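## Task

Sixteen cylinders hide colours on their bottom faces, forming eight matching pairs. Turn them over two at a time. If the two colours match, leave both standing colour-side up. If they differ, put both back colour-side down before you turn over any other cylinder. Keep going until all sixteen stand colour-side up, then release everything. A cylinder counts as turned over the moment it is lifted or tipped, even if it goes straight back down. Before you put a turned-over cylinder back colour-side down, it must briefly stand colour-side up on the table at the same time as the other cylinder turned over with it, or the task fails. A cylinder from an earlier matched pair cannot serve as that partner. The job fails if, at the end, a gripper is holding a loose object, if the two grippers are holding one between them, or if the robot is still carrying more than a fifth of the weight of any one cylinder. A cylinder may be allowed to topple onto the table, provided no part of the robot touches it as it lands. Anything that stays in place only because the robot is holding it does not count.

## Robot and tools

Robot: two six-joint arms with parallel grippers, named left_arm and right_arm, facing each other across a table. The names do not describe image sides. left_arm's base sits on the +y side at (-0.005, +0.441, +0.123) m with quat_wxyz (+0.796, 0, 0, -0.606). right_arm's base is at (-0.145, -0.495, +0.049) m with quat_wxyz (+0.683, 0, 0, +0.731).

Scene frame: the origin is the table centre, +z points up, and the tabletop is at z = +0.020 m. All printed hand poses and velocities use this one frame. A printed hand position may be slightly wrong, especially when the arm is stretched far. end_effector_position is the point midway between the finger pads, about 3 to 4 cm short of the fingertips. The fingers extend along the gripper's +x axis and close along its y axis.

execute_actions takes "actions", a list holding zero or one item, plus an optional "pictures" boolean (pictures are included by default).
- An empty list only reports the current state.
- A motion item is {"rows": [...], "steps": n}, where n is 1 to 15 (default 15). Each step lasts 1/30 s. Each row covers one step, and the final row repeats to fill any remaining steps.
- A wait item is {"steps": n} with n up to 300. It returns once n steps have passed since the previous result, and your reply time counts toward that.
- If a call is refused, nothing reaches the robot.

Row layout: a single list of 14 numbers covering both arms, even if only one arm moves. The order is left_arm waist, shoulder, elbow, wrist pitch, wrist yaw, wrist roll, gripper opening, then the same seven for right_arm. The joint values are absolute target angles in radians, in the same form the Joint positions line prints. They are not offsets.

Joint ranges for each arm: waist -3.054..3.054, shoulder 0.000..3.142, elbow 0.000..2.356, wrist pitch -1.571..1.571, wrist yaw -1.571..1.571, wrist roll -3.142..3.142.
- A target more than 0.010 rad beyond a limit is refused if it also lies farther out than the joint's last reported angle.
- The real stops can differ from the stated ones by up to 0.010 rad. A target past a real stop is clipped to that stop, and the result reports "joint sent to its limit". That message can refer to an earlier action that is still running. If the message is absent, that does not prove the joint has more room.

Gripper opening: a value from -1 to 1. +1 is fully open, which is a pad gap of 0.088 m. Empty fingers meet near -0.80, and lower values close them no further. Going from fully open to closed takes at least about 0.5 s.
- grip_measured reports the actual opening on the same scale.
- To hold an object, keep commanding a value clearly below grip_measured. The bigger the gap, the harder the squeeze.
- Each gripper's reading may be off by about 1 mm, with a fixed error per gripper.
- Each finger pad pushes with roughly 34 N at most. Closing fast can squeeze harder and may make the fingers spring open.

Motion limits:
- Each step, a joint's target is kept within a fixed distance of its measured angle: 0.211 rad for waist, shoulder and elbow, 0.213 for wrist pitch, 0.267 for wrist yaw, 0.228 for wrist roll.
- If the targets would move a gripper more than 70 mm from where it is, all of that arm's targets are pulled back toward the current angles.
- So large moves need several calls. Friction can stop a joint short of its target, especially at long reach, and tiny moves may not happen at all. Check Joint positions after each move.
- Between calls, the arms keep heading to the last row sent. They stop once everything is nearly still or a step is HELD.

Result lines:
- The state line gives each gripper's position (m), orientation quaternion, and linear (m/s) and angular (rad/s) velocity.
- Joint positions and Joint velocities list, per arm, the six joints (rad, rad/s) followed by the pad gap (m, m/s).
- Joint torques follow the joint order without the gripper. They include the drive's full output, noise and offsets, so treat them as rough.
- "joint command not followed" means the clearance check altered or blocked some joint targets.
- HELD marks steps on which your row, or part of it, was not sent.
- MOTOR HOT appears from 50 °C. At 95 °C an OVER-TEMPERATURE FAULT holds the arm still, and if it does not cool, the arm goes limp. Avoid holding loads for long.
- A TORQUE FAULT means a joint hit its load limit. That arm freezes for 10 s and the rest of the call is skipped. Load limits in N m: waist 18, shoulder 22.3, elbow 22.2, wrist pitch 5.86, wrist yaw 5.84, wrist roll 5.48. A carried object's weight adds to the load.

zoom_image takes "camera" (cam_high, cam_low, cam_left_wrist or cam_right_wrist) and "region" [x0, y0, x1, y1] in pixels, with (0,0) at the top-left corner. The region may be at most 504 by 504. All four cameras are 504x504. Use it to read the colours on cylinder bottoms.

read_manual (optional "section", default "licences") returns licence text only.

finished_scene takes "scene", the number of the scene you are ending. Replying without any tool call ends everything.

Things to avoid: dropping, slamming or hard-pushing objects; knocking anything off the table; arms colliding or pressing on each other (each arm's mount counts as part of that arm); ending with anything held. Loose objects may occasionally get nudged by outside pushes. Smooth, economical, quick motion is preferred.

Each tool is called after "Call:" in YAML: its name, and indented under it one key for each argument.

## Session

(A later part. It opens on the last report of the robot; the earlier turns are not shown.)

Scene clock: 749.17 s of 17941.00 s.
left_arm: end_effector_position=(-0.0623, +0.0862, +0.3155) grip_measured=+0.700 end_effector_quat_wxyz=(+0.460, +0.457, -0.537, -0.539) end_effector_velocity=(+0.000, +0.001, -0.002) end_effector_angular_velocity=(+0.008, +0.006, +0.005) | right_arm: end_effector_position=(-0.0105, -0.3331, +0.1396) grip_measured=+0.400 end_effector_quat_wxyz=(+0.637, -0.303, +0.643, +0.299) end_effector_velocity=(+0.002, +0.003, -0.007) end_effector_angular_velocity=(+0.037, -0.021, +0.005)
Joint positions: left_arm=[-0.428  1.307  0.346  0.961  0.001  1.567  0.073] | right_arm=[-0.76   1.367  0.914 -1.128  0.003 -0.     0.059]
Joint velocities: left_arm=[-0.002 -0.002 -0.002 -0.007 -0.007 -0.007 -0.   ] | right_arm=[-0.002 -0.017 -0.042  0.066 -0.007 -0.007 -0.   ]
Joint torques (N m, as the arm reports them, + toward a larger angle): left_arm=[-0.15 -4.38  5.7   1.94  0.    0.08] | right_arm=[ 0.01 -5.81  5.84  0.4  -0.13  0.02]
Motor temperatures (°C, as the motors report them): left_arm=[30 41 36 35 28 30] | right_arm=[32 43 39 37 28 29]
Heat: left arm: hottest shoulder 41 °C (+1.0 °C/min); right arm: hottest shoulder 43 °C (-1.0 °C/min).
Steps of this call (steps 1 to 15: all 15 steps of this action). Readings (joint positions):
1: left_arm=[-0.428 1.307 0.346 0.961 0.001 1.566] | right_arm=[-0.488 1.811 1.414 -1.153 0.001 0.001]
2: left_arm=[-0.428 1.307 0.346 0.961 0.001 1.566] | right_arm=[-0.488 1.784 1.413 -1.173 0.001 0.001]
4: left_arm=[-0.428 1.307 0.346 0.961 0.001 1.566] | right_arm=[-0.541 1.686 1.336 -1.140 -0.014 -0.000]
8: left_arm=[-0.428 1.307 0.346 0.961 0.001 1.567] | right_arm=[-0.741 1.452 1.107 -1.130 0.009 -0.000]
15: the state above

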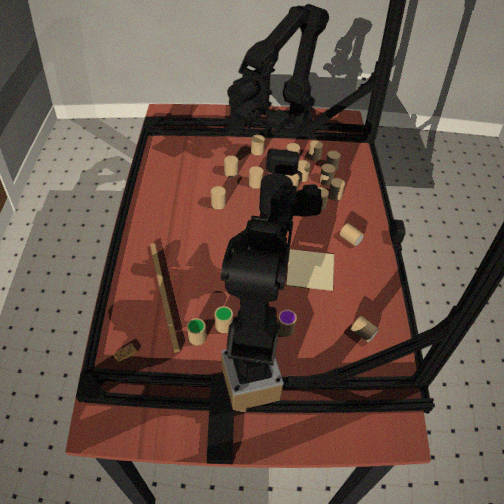

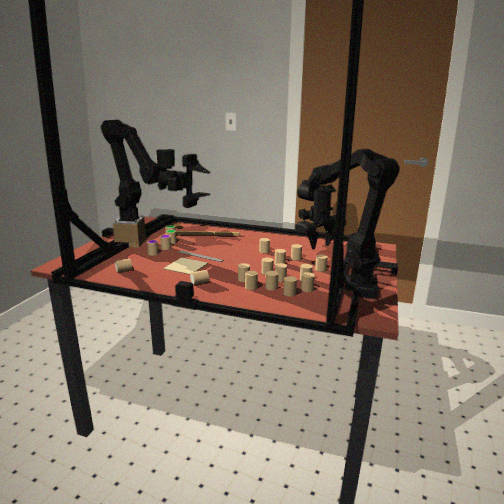

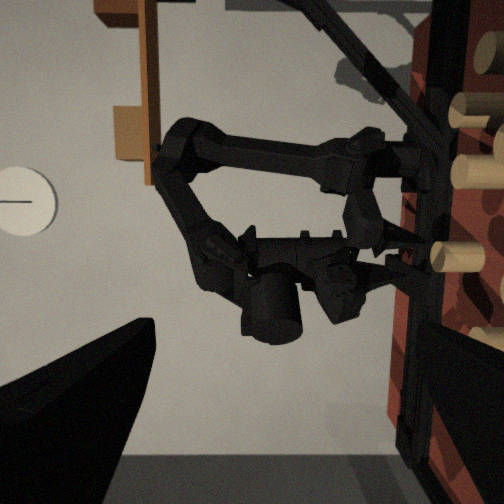

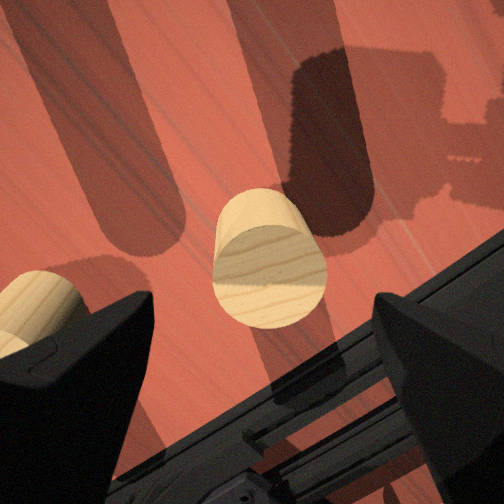

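Call:
execute_actions:
  actions:
    - {"rows":[[-0.43,1.3,0.34,0.96,0,1.571,0.7,-0.78,1.354,0.9,-1.12,0,-0.65,0.4],[-0.43,1.3,0.34,0.96,0,1.571,0.7,-0.78,1.354,0.9,-1.12,0,-0.65,0.4],[-0.43,1.3,0.34,0.96,0,1.571,0.7,-0.78,1.354,0.9,-1.12,0,-0.65,0.4],[-0.43,1.3,0.34,0.96,0,1.571,0.7,-0.78,1.37,0.86,-1.065,0,-0.65,0.4],[-0.43,1.3,0.34,0.96,0,1.571,0.7,-0.78,1.387,0.823,-1.01,0,-0.65,0.4],[-0.43,1.3,0.34,0.96,0,1.571,0.7,-0.78,1.404,0.786,-0.955,0,-0.65,0.4],[-0.43,1.3,0.34,0.96,0,1.571,0.7,-0.78,1.42,0.75,-0.9,0,-0.65,0.4],[-0.43,1.3,0.34,0.96,0,1.571,0.7,-0.78,1.437,0.713,-0.847,0,-0.65,0.4]],"steps":15}
  pictures: false

Call:
execute_actions:
  actions:
    - {"rows":[[-0.43,1.3,0.34,0.96,0,1.571,0.7,-0.78,1.437,0.713,-0.847,0,-0.65,-0.4]],"steps":9}
  pictures: false

Call:
execute_actions:
  actions:
    - {"rows":[[-0.43,1.3,0.34,0.96,0,1.571,0.7,-0.78,1.395,0.805,-0.98,0,-0.65,-0.4],[-0.43,1.3,0.34,0.96,0,1.571,0.7,-0.78,1.395,0.805,-0.98,0,-0.65,-0.4],[-0.43,1.3,0.34,0.96,0,1.571,0.7,-0.78,1.354,0.9,-1.12,0,-0.65,-0.4],[-0.43,1.3,0.34,0.96,0,1.571,0.7,-0.78,1.354,0.9,-1.12,0,-0.65,-0.4],[-0.43,1.3,0.34,0.96,0,1.571,0.7,-0.78,1.3,1.0,-1.12,0,-0.65,-0.4],[-0.43,1.3,0.34,0.96,0,1.571,0.7,-0.78,1.3,1.0,-1.12,0,-0.65,-0.4],[-0.43,1.3,0.34,0.96,0,1.571,0.7,-0.78,1.3,1.0,-1.12,0,-0.65,-0.4],[-0.43,1.3,0.34,0.96,0,1.571,0.7,-0.216,1.15,1.0,0.3,0,0,-0.4]],"steps":15}
  pictures: false

Call:
execute_actions:
  actions:
    - {"rows":[[-0.43,1.3,0.34,0.96,0,1.571,0.7,-0.216,1.27,0.7,0.64,0,0,-0.4]],"steps":15}
  pictures: false

Call:
execute_actions:
  actions:
    - {"rows":[[-0.43,1.42,0.41,1.0,0,1.571,0.7,-0.216,1.39,0.75,0.633,0,0,-0.4]],"steps":9}
  pictures: false

Call:
execute_actions:
  actions:
    - {"rows":[[-0.43,1.51,0.48,1.03,0,1.571,0.7,-0.216,1.39,0.75,0.633,0,0,-0.4],[-0.43,1.51,0.48,1.03,0,1.571,0.7,-0.216,1.39,0.75,0.633,0,0,-0.4],[-0.43,1.57,0.54,1.03,0,1.571,0.7,-0.216,1.39,0.75,0.633,0,0,-0.4],[-0.43,1.57,0.54,1.03,0,1.571,0.7,-0.216,1.39,0.75,0.633,0,0,-0.4],[-0.43,1.63,0.605,1.025,0,1.571,0.7,-0.216,1.39,0.75,0.633,0,0,-0.4],[-0.43,1.63,0.605,1.025,0,1.571,0.7,-0.216,1.39,0.75,0.633,0,0,-0.4],[-0.43,1.695,0.674,1.021,0,1.571,0.7,-0.216,1.39,0.75,0.633,0,0,-0.4],[-0.43,1.695,0.674,1.021,0,1.571,0.7,-0.216,1.39,0.75,0.633,0,0,-0.4],[-0.43,1.76,0.748,1.015,0,1.571,0.7,-0.216,1.39,0.75,0.633,0,0,-0.4]],"steps":14}
  pictures: false

Call:
execute_actions:
  actions:
    - {"rows":[[-0.43,1.76,0.748,1.015,0,1.571,-0.4,-0.216,1.39,0.75,0.633,0,0,-0.4]],"steps":10}
  pictures: false

Call:
execute_actions:
  actions:
    - {"rows":[[-0.43,1.76,0.748,1.015,0,1.571,-0.4,-0.216,1.39,0.75,0.633,0,0,0.7],[-0.43,1.76,0.748,1.015,0,1.571,-0.4,-0.216,1.39,0.75,0.633,0,0,0.7],[-0.43,1.76,0.748,1.015,0,1.571,-0.4,-0.216,1.39,0.75,0.633,0,0,0.7],[-0.43,1.76,0.748,1.015,0,1.571,-0.4,-0.216,1.39,0.75,0.633,0,0,0.7],[-0.43,1.76,0.748,1.015,0,1.571,-0.4,-0.216,1.39,0.75,0.633,0,0,0.7],[-0.43,1.76,0.748,1.015,0,1.571,-0.4,-0.216,1.39,0.75,0.633,0,0,0.7],[-0.43,1.6,0.57,1.03,0,1.571,-0.4,-0.216,1.39,0.75,0.633,0,0,0.7],[-0.43,1.6,0.57,1.03,0,1.571,-0.4,-0.216,1.39,0.75,0.633,0,0,0.7],[-0.43,1.51,0.48,1.03,0,1.571,-0.4,-0.216,1.27,0.63,0.64,0,0,0.7],[-0.43,1.42,0.41,1.0,0,1.571,-0.4,-0.216,1.27,0.63,0.64,0,0,0.7]],"steps":13}
  pictures: false

Call:
execute_actions:
  actions:
    - {"rows":[[0.12,1.3,0.7,-0.87,0,0,-0.4,-0.22,1.15,0.9,-1.27,0,0,0.4]],"steps":15}
  pictures: false

Call:
execute_actions:
  actions:
    - {"rows":[[0.12,1.587,0.885,-0.869,0,0,-0.4,-0.22,1.25,1.0,-1.27,0,0,0.4]],"steps":15}
  pictures: false

Call:
execute_actions:
  actions:
    - {"rows":[[0.12,1.587,0.885,-0.869,0,0,-0.4,-0.22,1.354,0.906,-1.123,0,0,0.4],[0.12,1.62,0.857,-0.81,0,0,-0.4,-0.22,1.354,0.906,-1.123,0,0,0.4],[0.12,1.652,0.828,-0.75,0,0,-0.4,-0.22,1.354,0.906,-1.123,0,0,0.4],[0.12,1.685,0.8,-0.69,0,0,-0.4,-0.22,1.354,0.906,-1.123,0,0,0.4],[0.12,1.718,0.778,-0.634,0,0,-0.4,-0.22,1.354,0.906,-1.123,0,0,0.4],[0.12,1.745,0.76,-0.588,0,0,-0.4,-0.22,1.354,0.906,-1.123,0,0,0.4],[0.12,1.767,0.746,-0.55,0,0,-0.4,-0.22,1.354,0.906,-1.123,0,0,0.4],[0.12,1.784,0.735,-0.522,0,0,-0.4,-0.22,1.354,0.906,-1.123,0,0,0.4],[0.12,1.795,0.728,-0.504,0,0,-0.4,-0.22,1.354,0.906,-1.123,0,0,0.4],[0.12,1.805,0.722,-0.488,0,0,-0.4,-0.22,1.354,0.906,-1.123,0,0,0.4],[0.12,1.813,0.717,-0.475,0,0,-0.4,-0.22,1.354,0.906,-1.123,0,0,0.4]],"steps":15}
  pictures: false

Call:
execute_actions:
  actions:
    - {"rows":[[0.12,1.8,0.725,-0.495,0,0,0.3,-0.22,1.354,0.906,-1.123,0,0,0.4]],"steps":8}

Scene clock: 775.40 s of 17941.00 s.
left_arm: end_effector_position=(-0.0623, +0.0862, +0.3153) grip_measured=+0.700 end_effector_quat_wxyz=(+0.460, +0.457, -0.537, -0.539) end_effector_velocity=(+0.002, +0.000, -0.002) end_effector_angular_velocity=(+0.008, +0.006, +0.020) | right_arm: end_effector_position=(-0.0099, -0.3376, +0.0800) grip_measured=+0.400 end_effector_quat_wxyz=(+0.517, -0.483, +0.517, +0.482) end_effector_velocity=(+0.014, +0.020, -0.002) end_effector_angular_velocity=(+0.101, -0.058, +0.078)
Joint positions: left_arm=[-0.428  1.307  0.346  0.961  0.001  1.567  0.073] | right_arm=[-0.777  1.433  0.716 -0.854  0.002 -0.64   0.059]
Joint velocities: left_arm=[-0.002 -0.002 -0.002 -0.007 -0.022 -0.007 -0.   ] | right_arm=[-0.002  0.002 -0.007  0.125 -0.022 -0.081 -0.   ]
Joint torques (N m, as the arm reports them, + toward a larger angle): left_arm=[-0.16 -4.36  5.74  1.93 -0.01  0.06] | right_arm=[-0.14 -4.23  5.43  0.1  -0.13 -0.07]
Motor temperatures (°C, as the motors report them): left_arm=[30 41 37 38 28 30] | right_arm=[32 42 38 36 28 29]
Heat: left arm: hottest shoulder 41 °C (+0.0 °C/min); right arm: hottest shoulder 42 °C (-1.0 °C/min).
Steps of this call (steps 1 to 15: the robot went on to your last target; steps 16 to 90: nothing new was sent; then 22.73 s passed at rest; steps 91 to 105: all 15 steps of this action). Readings (joint positions):
91: left_arm=[-0.428 1.307 0.346 0.961 0.001 1.567] | right_arm=[-0.762 1.364 0.912 -1.123 0.002 -0.054]
92: left_arm=[-0.428 1.307 0.346 0.961 0.001 1.567] | right_arm=[-0.767 1.364 0.912 -1.123 0.002 -0.128]
94: left_arm=[-0.428 1.307 0.346 0.961 0.001 1.567] | right_arm=[-0.774 1.364 0.903 -1.109 0.002 -0.268]
98: left_arm=[-0.428 1.307 0.346 0.961 0.001 1.567] | right_arm=[-0.777 1.388 0.805 -0.950 0.002 -0.535]
105: the state above

Scene clock: 775.70 s of 17941.00 s.
left_arm: end_effector_position=(-0.0623, +0.0863, +0.3155) grip_measured=+0.700 end_effector_quat_wxyz=(+0.460, +0.457, -0.537, -0.539) end_effector_velocity=(+0.002, +0.000, -0.005) end_effector_angular_velocity=(+0.023, +0.004, +0.020) | right_arm: end_effector_position=(-0.0093, -0.3367, +0.0800) grip_measured=+0.003 end_effector_quat_wxyz=(+0.517, -0.484, +0.514, +0.484) end_effector_velocity=(-0.004, -0.004, -0.001) end_effector_angular_velocity=(-0.016, +0.023, +0.020)
Joint positions: left_arm=[-0.428  1.306  0.346  0.961  0.001  1.567  0.073] | right_arm=[-0.778  1.433  0.716 -0.849  0.    -0.647  0.039]
Joint velocities: left_arm=[-0.002 -0.002 -0.002 -0.022 -0.022 -0.007 -0.   ] | right_arm=[-0.002  0.002 -0.002 -0.022 -0.007 -0.022  0.   ]
Joint torques (N m, as the arm reports them, + toward a larger angle): left_arm=[-0.21 -4.37  5.76  1.94 -0.01  0.08] | right_arm=[-0.23 -4.26  5.39  0.19 -0.06 -0.08]
Motor temperatures (°C, as the motors report them): left_arm=[30 41 37 38 28 30] | right_arm=[32 42 38 36 28 29]
Heat: left arm: hottest shoulder 41 °C (+0.0 °C/min); right arm: hottest shoulder 42 °C (-1.0 °C/min).
Steps of this call (steps 1 to 9: all 9 steps of this action). Readings (joint positions):
1: left_arm=[-0.428 1.307 0.346 0.961 0.001 1.567] | right_arm=[-0.777 1.433 0.716 -0.851 0.002 -0.642]
2: left_arm=[-0.428 1.307 0.346 0.961 0.001 1.567] | right_arm=[-0.777 1.433 0.716 -0.851 0.002 -0.644]
4: left_arm=[-0.428 1.307 0.346 0.961 0.001 1.567] | right_arm=[-0.777 1.433 0.716 -0.851 0.001 -0.646]
8: left_arm=[-0.428 1.306 0.346 0.961 0.001 1.567] | right_arm=[-0.778 1.433 0.716 -0.849 0.000 -0.647]
9: the state above

Scene clock: 776.20 s of 17941.00 s.
left_arm: end_effector_position=(-0.0623, +0.0863, +0.3155) grip_measured=+0.700 end_effector_quat_wxyz=(+0.460, +0.457, -0.537, -0.539) end_effector_velocity=(+0.000, +0.001, -0.000) end_effector_angular_velocity=(+0.004, +0.007, +0.005) | right_arm: end_effector_position=(-0.0496, -0.1928, +0.2520) grip_measured=+0.004 end_effector_quat_wxyz=(+0.717, -0.302, +0.270, +0.567) end_effector_velocity=(-0.450, +0.429, +0.291) end_effector_angular_velocity=(+2.170, +0.672, +0.386)
Joint positions: left_arm=[-0.428  1.306  0.346  0.961  0.001  1.567  0.073] | right_arm=[-0.372  1.168  0.991 -0.642  0.006 -0.181  0.039]
Joint velocities: left_arm=[-0.002 -0.007 -0.002 -0.007 -0.007 -0.007 -0.   ] | right_arm=[ 1.756 -0.09   0.002  1.766 -0.007  1.883 -0.001]
Joint torques (N m, as the arm reports them, + toward a larger angle): left_arm=[-0.19 -4.32  5.74  1.93 -0.01  0.08] | right_arm=[ 0.3  -5.42  8.2   1.08 -0.17  0.11]
Motor temperatures (°C, as the motors report them): left_arm=[30 41 37 38 28 30] | right_arm=[32 42 38 36 28 29]
Heat: left arm: hottest shoulder 41 °C (+0.0 °C/min); right arm: hottest shoulder 42 °C (-1.0 °C/min).
Steps of this call (steps 1 to 15: all 15 steps of this action). Readings (joint positions):
1: left_arm=[-0.428 1.306 0.346 0.961 0.001 1.567] | right_arm=[-0.778 1.431 0.728 -0.876 0.000 -0.647]
2: left_arm=[-0.428 1.306 0.346 0.961 0.001 1.567] | right_arm=[-0.778 1.429 0.746 -0.921 0.000 -0.647]
4: left_arm=[-0.428 1.306 0.346 0.961 0.001 1.567] | right_arm=[-0.778 1.406 0.809 -1.028 0.000 -0.647]
8: left_arm=[-0.428 1.306 0.346 0.961 0.001 1.567] | right_arm=[-0.758 1.307 0.956 -1.049 0.011 -0.605]
15: the state above

Scene clock: 776.70 s of 17941.00 s.
left_arm: end_effector_position=(-0.0623, +0.0863, +0.3155) grip_measured=+0.700 end_effector_quat_wxyz=(+0.460, +0.457, -0.537, -0.539) end_effector_velocity=(+0.000, +0.001, +0.003) end_effector_angular_velocity=(-0.016, +0.010, +0.005) | right_arm: end_effector_position=(-0.0871, -0.1092, +0.2564) grip_measured=+0.004 end_effector_quat_wxyz=(+0.749, -0.097, +0.110, +0.646) end_effector_velocity=(+0.016, +0.120, +0.402) end_effector_angular_velocity=(+1.906, -0.281, +0.007)
Joint positions: left_arm=[-0.428  1.306  0.346  0.961  0.001  1.567  0.073] | right_arm=[-0.219  1.28   0.692  0.294 -0.003 -0.004  0.039]
Joint velocities: left_arm=[-0.002 -0.002 -0.007  0.022 -0.007 -0.007 -0.   ] | right_arm=[ 0.002 -0.002 -0.002  1.927 -0.007  0.007 -0.   ]
Joint torques (N m, as the arm reports them, + toward a larger angle): left_arm=[-0.14 -4.33  5.73  1.93  0.01  0.07] | right_arm=[ 0.12 -6.59  8.36  1.66  0.03  0.11]
Motor temperatures (°C, as the motors report them): left_arm=[30 41 37 38 28 30] | right_arm=[32 42 38 36 28 29]
Heat: left arm: hottest shoulder 41 °C (+0.0 °C/min); right arm: hottest shoulder 42 °C (-1.0 °C/min).
Steps of this call (steps 1 to 15: all 15 steps of this action). Readings (joint positions):
1: left_arm=[-0.428 1.306 0.346 0.961 0.001 1.567] | right_arm=[-0.323 1.174 0.972 -0.574 -0.002 -0.136]
2: left_arm=[-0.428 1.306 0.346 0.961 0.001 1.567] | right_arm=[-0.289 1.179 0.944 -0.515 -0.005 -0.102]
4: left_arm=[-0.428 1.306 0.346 0.961 0.001 1.567] | right_arm=[-0.248 1.209 0.851 -0.401 -0.004 -0.053]
8: left_arm=[-0.428 1.306 0.346 0.961 0.001 1.567] | right_arm=[-0.222 1.280 0.699 -0.170 -0.003 -0.013]
15: the state above

Scene clock: 777.00 s of 17941.00 s.
left_arm: end_effector_position=(-0.0652, +0.0681, +0.3075) grip_measured=+0.700 end_effector_quat_wxyz=(+0.455, +0.462, -0.533, -0.543) end_effector_velocity=(-0.003, -0.006, +0.020) end_effector_angular_velocity=(-0.069, -0.011, -0.010) | right_arm: end_effector_position=(-0.0828, -0.0798, +0.3091) grip_measured=+0.003 end_effector_quat_wxyz=(+0.757, -0.008, +0.007, +0.653) end_effector_velocity=(+0.003, +0.007, +0.011) end_effector_angular_velocity=(+0.088, -0.021, -0.010)
Joint positions: left_arm=[-0.428  1.413  0.399  0.996  0.001  1.567  0.073] | right_arm=[-0.219  1.378  0.74   0.617 -0.003 -0.003  0.039]
Joint velocities: left_arm=[-0.002  0.002  0.032  0.037  0.007  0.022 -0.   ] | right_arm=[-0.002  0.046 -0.002  0.139  0.007 -0.007 -0.   ]
Joint torques (N m, as the arm reports them, + toward a larger angle): left_arm=[-0.15 -3.59  7.32  2.17  0.    0.06] | right_arm=[ 0.15 -5.07  8.43  1.67  0.05  0.12]
Motor temperatures (°C, as the motors report them): left_arm=[30 41 37 38 28 30] | right_arm=[32 42 38 36 28 29]
Heat: left arm: hottest shoulder 41 °C (+0.0 °C/min); right arm: hottest shoulder 42 °C (-1.0 °C/min).
Steps of this call (steps 1 to 9: all 9 steps of this action). Readings (joint positions):
1: left_arm=[-0.428 1.324 0.354 0.971 0.001 1.567] | right_arm=[-0.219 1.294 0.698 0.358 -0.003 -0.004]
2: left_arm=[-0.428 1.351 0.370 0.983 0.001 1.567] | right_arm=[-0.219 1.316 0.713 0.429 -0.003 -0.003]
4: left_arm=[-0.428 1.393 0.392 0.988 0.001 1.567] | right_arm=[-0.219 1.357 0.735 0.539 -0.003 -0.003]
8: left_arm=[-0.428 1.413 0.398 0.995 0.001 1.567] | right_arm=[-0.219 1.376 0.740 0.611 -0.003 -0.003]
9: the state above

Scene clock: 777.47 s of 17941.00 s.
left_arm: end_effector_position=(-0.0790, -0.0180, +0.3104) grip_measured=+0.700 end_effector_quat_wxyz=(+0.460, +0.457, -0.537, -0.539) end_effector_velocity=(-0.007, -0.027, -0.011) end_effector_angular_velocity=(+0.018, +0.005, -0.000) | right_arm: end_effector_position=(-0.0827, -0.0793, +0.3108) grip_measured=+0.003 end_effector_quat_wxyz=(+0.757, -0.005, +0.004, +0.653) end_effector_velocity=(+0.002, -0.000, +0.004) end_effector_angular_velocity=(+0.009, -0.023, +0.000)
Joint positions: left_arm=[-0.428  1.746  0.731  1.016  0.001  1.567  0.073] | right_arm=[-0.219  1.381  0.74   0.629 -0.003 -0.003  0.039]
Joint velocities: left_arm=[-0.007  0.115  0.105 -0.007 -0.007 -0.007 -0.   ] | right_arm=[-0.007 -0.002  0.002  0.007 -0.007 -0.022  0.   ]
Joint torques (N m, as the arm reports them, + toward a larger angle): left_arm=[-0.23 -5.9   7.44  1.99  0.    0.06] | right_arm=[ 0.2  -5.12  8.5   1.7   0.04  0.11]
Motor temperatures (°C, as the motors report them): left_arm=[30 41 37 38 28 30] | right_arm=[32 42 38 36 28 29]
Heat: left arm: hottest shoulder 41 °C (+0.0 °C/min); right arm: hottest shoulder 42 °C (-1.0 °C/min).
Steps of this call (steps 1 to 14: all 14 steps of this action). Readings (joint positions):
1: left_arm=[-0.428 1.428 0.410 1.005 0.001 1.567] | right_arm=[-0.219 1.379 0.740 0.621 -0.003 -0.003]
2: left_arm=[-0.428 1.451 0.430 1.015 0.001 1.567] | right_arm=[-0.219 1.380 0.740 0.624 -0.003 -0.003]
4: left_arm=[-0.428 1.512 0.486 1.021 0.001 1.567] | right_arm=[-0.219 1.381 0.740 0.627 -0.003 -0.003]
8: left_arm=[-0.428 1.634 0.610 1.022 0.001 1.567] | right_arm=[-0.219 1.381 0.740 0.629 -0.003 -0.003]
14: the state above

Scene clock: 777.80 s of 17941.00 s.
left_arm: end_effector_position=(-0.0793, -0.0199, +0.3100) grip_measured=+0.031 end_effector_quat_wxyz=(+0.459, +0.458, -0.537, -0.539) end_effector_velocity=(+0.000, +0.001, -0.001) end_effector_angular_velocity=(+0.008, +0.006, +0.005) | right_arm: end_effector_position=(-0.0828, -0.0792, +0.3116) grip_measured=+0.003 end_effector_quat_wxyz=(+0.757, -0.004, +0.002, +0.653) end_effector_velocity=(-0.002, -0.001, +0.003) end_effector_angular_velocity=(+0.009, -0.023, +0.020)
Joint positions: left_arm=[-0.428  1.753  0.739  1.014  0.001  1.567  0.04 ] | right_arm=[-0.218  1.381  0.74   0.632 -0.002 -0.003  0.039]
Joint velocities: left_arm=[-0.002 -0.002 -0.002 -0.007 -0.007 -0.007 -0.   ] | right_arm=[-0.002 -0.007 -0.002  0.007 -0.022 -0.022 -0.   ]
Joint torques (N m, as the arm reports them, + toward a larger angle): left_arm=[-0.18 -5.79  7.5   2.07  0.    0.06] | right_arm=[ 0.15 -5.04  8.34  1.49  0.06  0.12]
Motor temperatures (°C, as the motors report them): left_arm=[30 41 37 38 28 30] | right_arm=[32 42 38 36 28 29]
Heat: left arm: hottest shoulder 41 °C (+0.0 °C/min); right arm: hottest shoulder 42 °C (-1.0 °C/min).
Steps of this call (steps 1 to 10: all 10 steps of this action). Readings (joint positions):
1: left_arm=[-0.428 1.749 0.733 1.016 0.001 1.567] | right_arm=[-0.219 1.381 0.740 0.629 -0.003 -0.003]
2: left_arm=[-0.428 1.750 0.735 1.016 0.001 1.567] | right_arm=[-0.219 1.381 0.740 0.629 -0.003 -0.003]
4: left_arm=[-0.428 1.752 0.738 1.016 0.001 1.567] | right_arm=[-0.219 1.381 0.740 0.629 -0.003 -0.003]
8: left_arm=[-0.428 1.753 0.739 1.014 0.001 1.567] | right_arm=[-0.218 1.381 0.740 0.632 -0.002 -0.003]
10: the state above

Scene clock: 778.23 s of 17941.00 s.
left_arm: end_effector_position=(-0.0671, +0.0562, +0.3091) grip_measured=+0.030 end_effector_quat_wxyz=(+0.456, +0.461, -0.534, -0.542) end_effector_velocity=(+0.022, +0.134, +0.042) end_effector_angular_velocity=(-0.129, +0.013, +0.005) | right_arm: end_effector_position=(-0.0863, -0.1019, +0.3066) grip_measured=+0.695 end_effector_quat_wxyz=(+0.757, -0.003, +0.001, +0.653) end_effector_velocity=(-0.010, -0.053, +0.007) end_effector_angular_velocity=(+0.057, -0.001, +0.019)
Joint positions: left_arm=[-0.428  1.463  0.443  1.007  0.001  1.567  0.04 ] | right_arm=[-0.218  1.292  0.65   0.636 -0.003 -0.003  0.073]
Joint velocities: left_arm=[-0.002 -0.642 -0.462 -0.051 -0.007  0.007 -0.   ] | right_arm=[-0.002 -0.232 -0.183  0.007 -0.022  0.007  0.002]
Joint torques (N m, as the arm reports them, + toward a larger angle): left_arm=[-0.18 -4.26  6.62  1.85 -0.01  0.06] | right_arm=[ 0.13 -5.9   6.78  1.57  0.04  0.1 ]
Motor temperatures (°C, as the motors report them): left_arm=[30 41 37 38 28 30] | right_arm=[32 42 38 36 28 29]
Heat: left arm: hottest shoulder 41 °C (+0.0 °C/min); right arm: hottest shoulder 42 °C (-1.0 °C/min).
Steps of this call (steps 1 to 13: all 13 steps of this action). Readings (joint positions):
1: left_arm=[-0.428 1.753 0.739 1.014 0.001 1.567] | right_arm=[-0.218 1.381 0.740 0.632 -0.002 -0.003]
2: left_arm=[-0.428 1.753 0.739 1.014 0.001 1.567] | right_arm=[-0.218 1.381 0.740 0.632 -0.002 -0.003]
4: left_arm=[-0.428 1.753 0.739 1.014 0.001 1.567] | right_arm=[-0.218 1.381 0.740 0.632 -0.002 -0.003]
8: left_arm=[-0.428 1.699 0.672 1.016 0.001 1.567] | right_arm=[-0.218 1.381 0.740 0.632 -0.003 -0.003]
13: the state above

Scene clock: 778.73 s of 17941.00 s.
left_arm: end_effector_position=(+0.1401, +0.0855, +0.2989) grip_measured=+0.030 end_effector_quat_wxyz=(+0.721, +0.393, -0.020, -0.571) end_effector_velocity=(-0.063, +0.169, -0.388) end_effector_angular_velocity=(+1.102, +2.479, +0.889) | right_arm: end_effector_position=(-0.0932, -0.1470, +0.2821) grip_measured=+0.401 end_effector_quat_wxyz=(+0.731, -0.172, +0.198, +0.631) end_effector_velocity=(-0.032, -0.219, -0.381) end_effector_angular_velocity=(-1.987, +0.298, +0.003)
Joint positions: left_arm=[ 0.118  1.304  0.695  0.176 -0.004  0.704  0.04 ] | right_arm=[-0.218  1.148  0.904 -0.287 -0.003 -0.003  0.059]
Joint velocities: left_arm=[ 0.012 -0.002  0.002 -1.971 -0.007 -2.073 -0.005] | right_arm=[-0.007  0.002 -0.007 -2.    -0.007 -0.007 -0.001]
Joint torques (N m, as the arm reports them, + toward a larger angle): left_arm=[-0.14 -4.93  7.98  2.17  0.2  -0.27] | right_arm=[-0.14 -4.36  7.26  1.37  0.04  0.11]
Motor temperatures (°C, as the motors report them): left_arm=[30 41 37 38 28 30] | right_arm=[32 42 38 36 28 29]
Heat: left arm: hottest shoulder 41 °C (+0.0 °C/min); right arm: hottest shoulder 42 °C (-1.0 °C/min).
Steps of this call (steps 1 to 15: all 15 steps of this action). Readings (joint positions):
1: left_arm=[-0.415 1.440 0.456 0.965 0.012 1.538] | right_arm=[-0.218 1.275 0.667 0.591 -0.002 -0.003]
2: left_arm=[-0.382 1.423 0.483 0.914 0.014 1.498] | right_arm=[-0.218 1.261 0.697 0.531 -0.002 -0.003]
4: left_arm=[-0.305 1.392 0.552 0.839 0.012 1.413] | right_arm=[-0.218 1.225 0.782 0.421 -0.003 -0.003]
8: left_arm=[-0.100 1.323 0.667 0.635 0.010 1.184] | right_arm=[-0.218 1.146 0.899 0.182 -0.003 -0.003]
15: the state above

Scene clock: 779.23 s of 17941.00 s.
left_arm: end_effector_position=(+0.0948, +0.1967, +0.1582) grip_measured=+0.028 end_effector_quat_wxyz=(+0.605, +0.386, +0.563, -0.410) end_effector_velocity=(-0.098, +0.240, -0.018) end_effector_angular_velocity=(+1.105, +0.452, +0.122) | right_arm: end_effector_position=(-0.1146, -0.2886, +0.1817) grip_measured=+0.400 end_effector_quat_wxyz=(+0.561, -0.438, +0.509, +0.485) end_effector_velocity=(-0.018, -0.124, -0.011) end_effector_angular_velocity=(-0.569, +0.078, +0.009)
Joint positions: left_arm=[ 0.118  1.587  0.875 -0.791 -0.004  0.014  0.04 ] | right_arm=[-0.218  1.243  0.988 -1.216 -0.003 -0.003  0.059]
Joint velocities: left_arm=[-0.002  0.002  0.002 -1.194 -0.007 -0.125 -0.   ] | right_arm=[ 0.002 -0.002  0.002 -0.579  0.007 -0.007  0.   ]
Joint torques (N m, as the arm reports them, + toward a larger angle): left_arm=[ 0.21 -5.14  7.17  1.11  0.15 -0.23] | right_arm=[-0.17 -3.11  7.69  0.45  0.04  0.1 ]
Motor temperatures (°C, as the motors report them): left_arm=[30 41 37 38 28 30] | right_arm=[32 42 38 36 28 29]
Heat: left arm: hottest shoulder 41 °C (+0.0 °C/min); right arm: hottest shoulder 42 °C (-1.0 °C/min).
Steps of this call (steps 1 to 15: all 15 steps of this action). Readings (joint positions):
1: left_arm=[0.118 1.338 0.726 0.094 -0.004 0.634] | right_arm=[-0.218 1.161 0.916 -0.360 -0.003 -0.003]
2: left_arm=[0.118 1.394 0.775 0.040 -0.004 0.564] | right_arm=[-0.218 1.182 0.937 -0.422 -0.003 -0.003]
4: left_arm=[0.118 1.504 0.853 -0.073 -0.004 0.425] | right_arm=[-0.218 1.223 0.973 -0.548 -0.003 -0.003]
8: left_arm=[0.118 1.581 0.870 -0.353 -0.004 0.149] | right_arm=[-0.218 1.242 0.984 -0.815 -0.003 -0.003]
15: the state above

Scene clock: 779.73 s of 17941.00 s.
left_arm: end_effector_position=(+0.0885, +0.2115, +0.0784) grip_measured=+0.027 end_effector_quat_wxyz=(+0.585, +0.398, +0.587, -0.394) end_effector_velocity=(+0.007, -0.027, -0.001) end_effector_angular_velocity=(-0.133, -0.030, +0.005) | right_arm: end_effector_position=(-0.1144, -0.2874, +0.1411) grip_measured=+0.400 end_effector_quat_wxyz=(+0.536, -0.460, +0.535, +0.463) end_effector_velocity=(-0.001, -0.002, -0.000) end_effector_angular_velocity=(-0.006, +0.008, +0.005)
Joint positions: left_arm=[ 0.118  1.8    0.723 -0.501 -0.003  0.005  0.04 ] | right_arm=[-0.218  1.351  0.908 -1.125 -0.003 -0.003  0.059]
Joint velocities: left_arm=[-0.002 -0.002 -0.007  0.139  0.022 -0.007 -0.001] | right_arm=[-0.002 -0.002 -0.002 -0.007 -0.007 -0.007 -0.   ]
Joint torques (N m, as the arm reports them, + toward a larger angle): left_arm=[ 0.17 -4.14  3.75  1.64  0.09 -0.23] | right_arm=[-0.16 -4.25  5.95  0.24  0.04  0.12]
Motor temperatures (°C, as the motors report them): left_arm=[30 41 37 38 28 30] | right_arm=[32 42 38 36 28 29]
Heat: left arm: hottest shoulder 41 °C (+0.0 °C/min); right arm: hottest shoulder 42 °C (-1.0 °C/min).
Steps of this call (steps 1 to 15: all 15 steps of this action). Readings (joint positions):
1: left_arm=[0.118 1.588 0.875 -0.820 -0.004 0.011] | right_arm=[-0.218 1.255 0.977 -1.205 -0.003 -0.003]
2: left_arm=[0.118 1.591 0.873 -0.825 -0.004 0.009] | right_arm=[-0.218 1.272 0.965 -1.166 -0.003 -0.003]
4: left_arm=[0.118 1.615 0.853 -0.765 -0.004 0.007] | right_arm=[-0.218 1.322 0.940 -1.141 -0.003 -0.003]
8: left_arm=[0.118 1.728 0.778 -0.605 -0.004 0.006] | right_arm=[-0.218 1.351 0.908 -1.130 -0.003 -0.003]
15: the state above

Scene clock: 780.00 s of 17941.00 s.
left_arm: end_effector_position=(+0.0891, +0.2102, +0.0786) grip_measured=+0.282 end_effector_quat_wxyz=(+0.587, +0.397, +0.585, -0.395) end_effector_velocity=(-0.001, +0.004, -0.001) end_effector_angular_velocity=(+0.014, -0.002, +0.005) | right_arm: end_effector_position=(-0.1144, -0.2874, +0.1411) grip_measured=+0.400 end_effector_quat_wxyz=(+0.536, -0.460, +0.535, +0.463) end_effector_velocity=(+0.001, -0.006, -0.001) end_effector_angular_velocity=(-0.028, -0.003, +0.005)
Joint positions: left_arm=[ 0.118  1.799  0.723 -0.495 -0.003  0.005  0.053] | right_arm=[-0.218  1.351  0.908 -1.125 -0.003 -0.003  0.059]
Joint velocities: left_arm=[-0.002 -0.002 -0.007 -0.007 -0.007 -0.007 -0.001] | right_arm=[-0.002  0.002 -0.002 -0.022  0.007 -0.007 -0.   ]
Joint torques (N m, as the arm reports them, + toward a larger angle): left_arm=[ 0.11 -5.12  4.74  0.48  0.11 -0.22] | right_arm=[-0.16 -4.23  6.03  0.23  0.05  0.12]
Motor temperatures (°C, as the motors report them): left_arm=[30 41 37 38 28 30] | right_arm=[32 42 38 36 28 29]
Heat: left arm: hottest shoulder 41 °C (+0.0 °C/min); right arm: hottest shoulder 42 °C (-1.0 °C/min).
Steps of this call (steps 1 to 8: all 8 steps of this action). Readings (joint positions):
1: left_arm=[0.118 1.799 0.723 -0.497 -0.002 0.005] | right_arm=[-0.218 1.351 0.908 -1.125 -0.003 -0.003]
2: left_arm=[0.118 1.799 0.723 -0.496 -0.002 0.005] | right_arm=[-0.218 1.351 0.908 -1.125 -0.003 -0.003]
4: left_arm=[0.118 1.799 0.723 -0.493 -0.003 0.005] | right_arm=[-0.218 1.351 0.908 -1.125 -0.003 -0.003]
8: the state above

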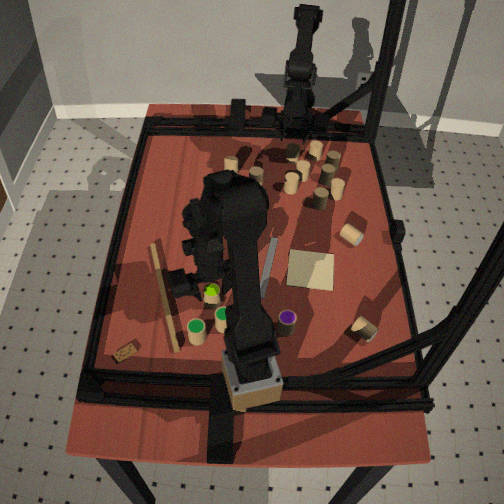

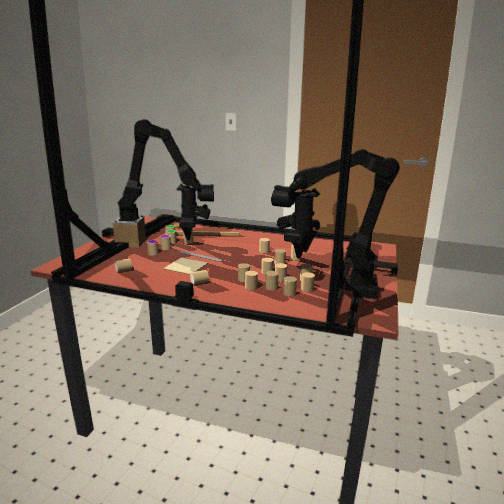

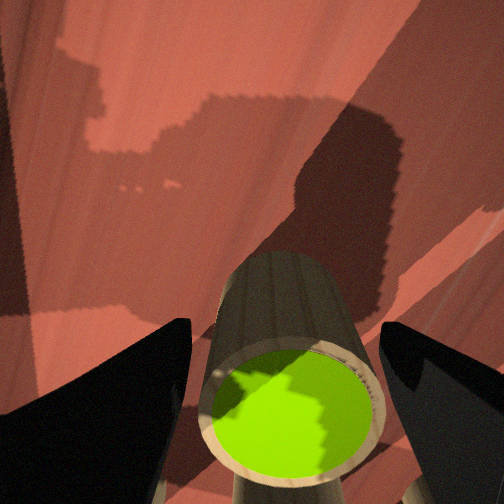

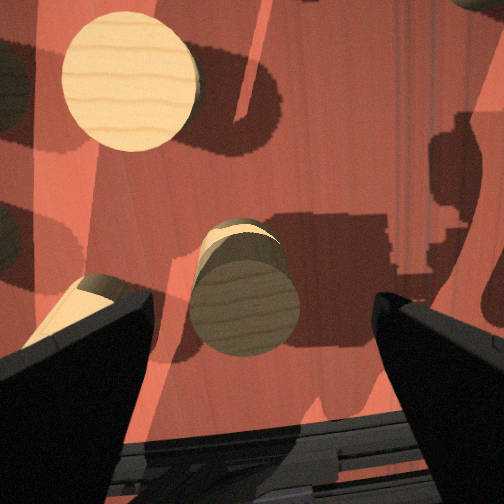

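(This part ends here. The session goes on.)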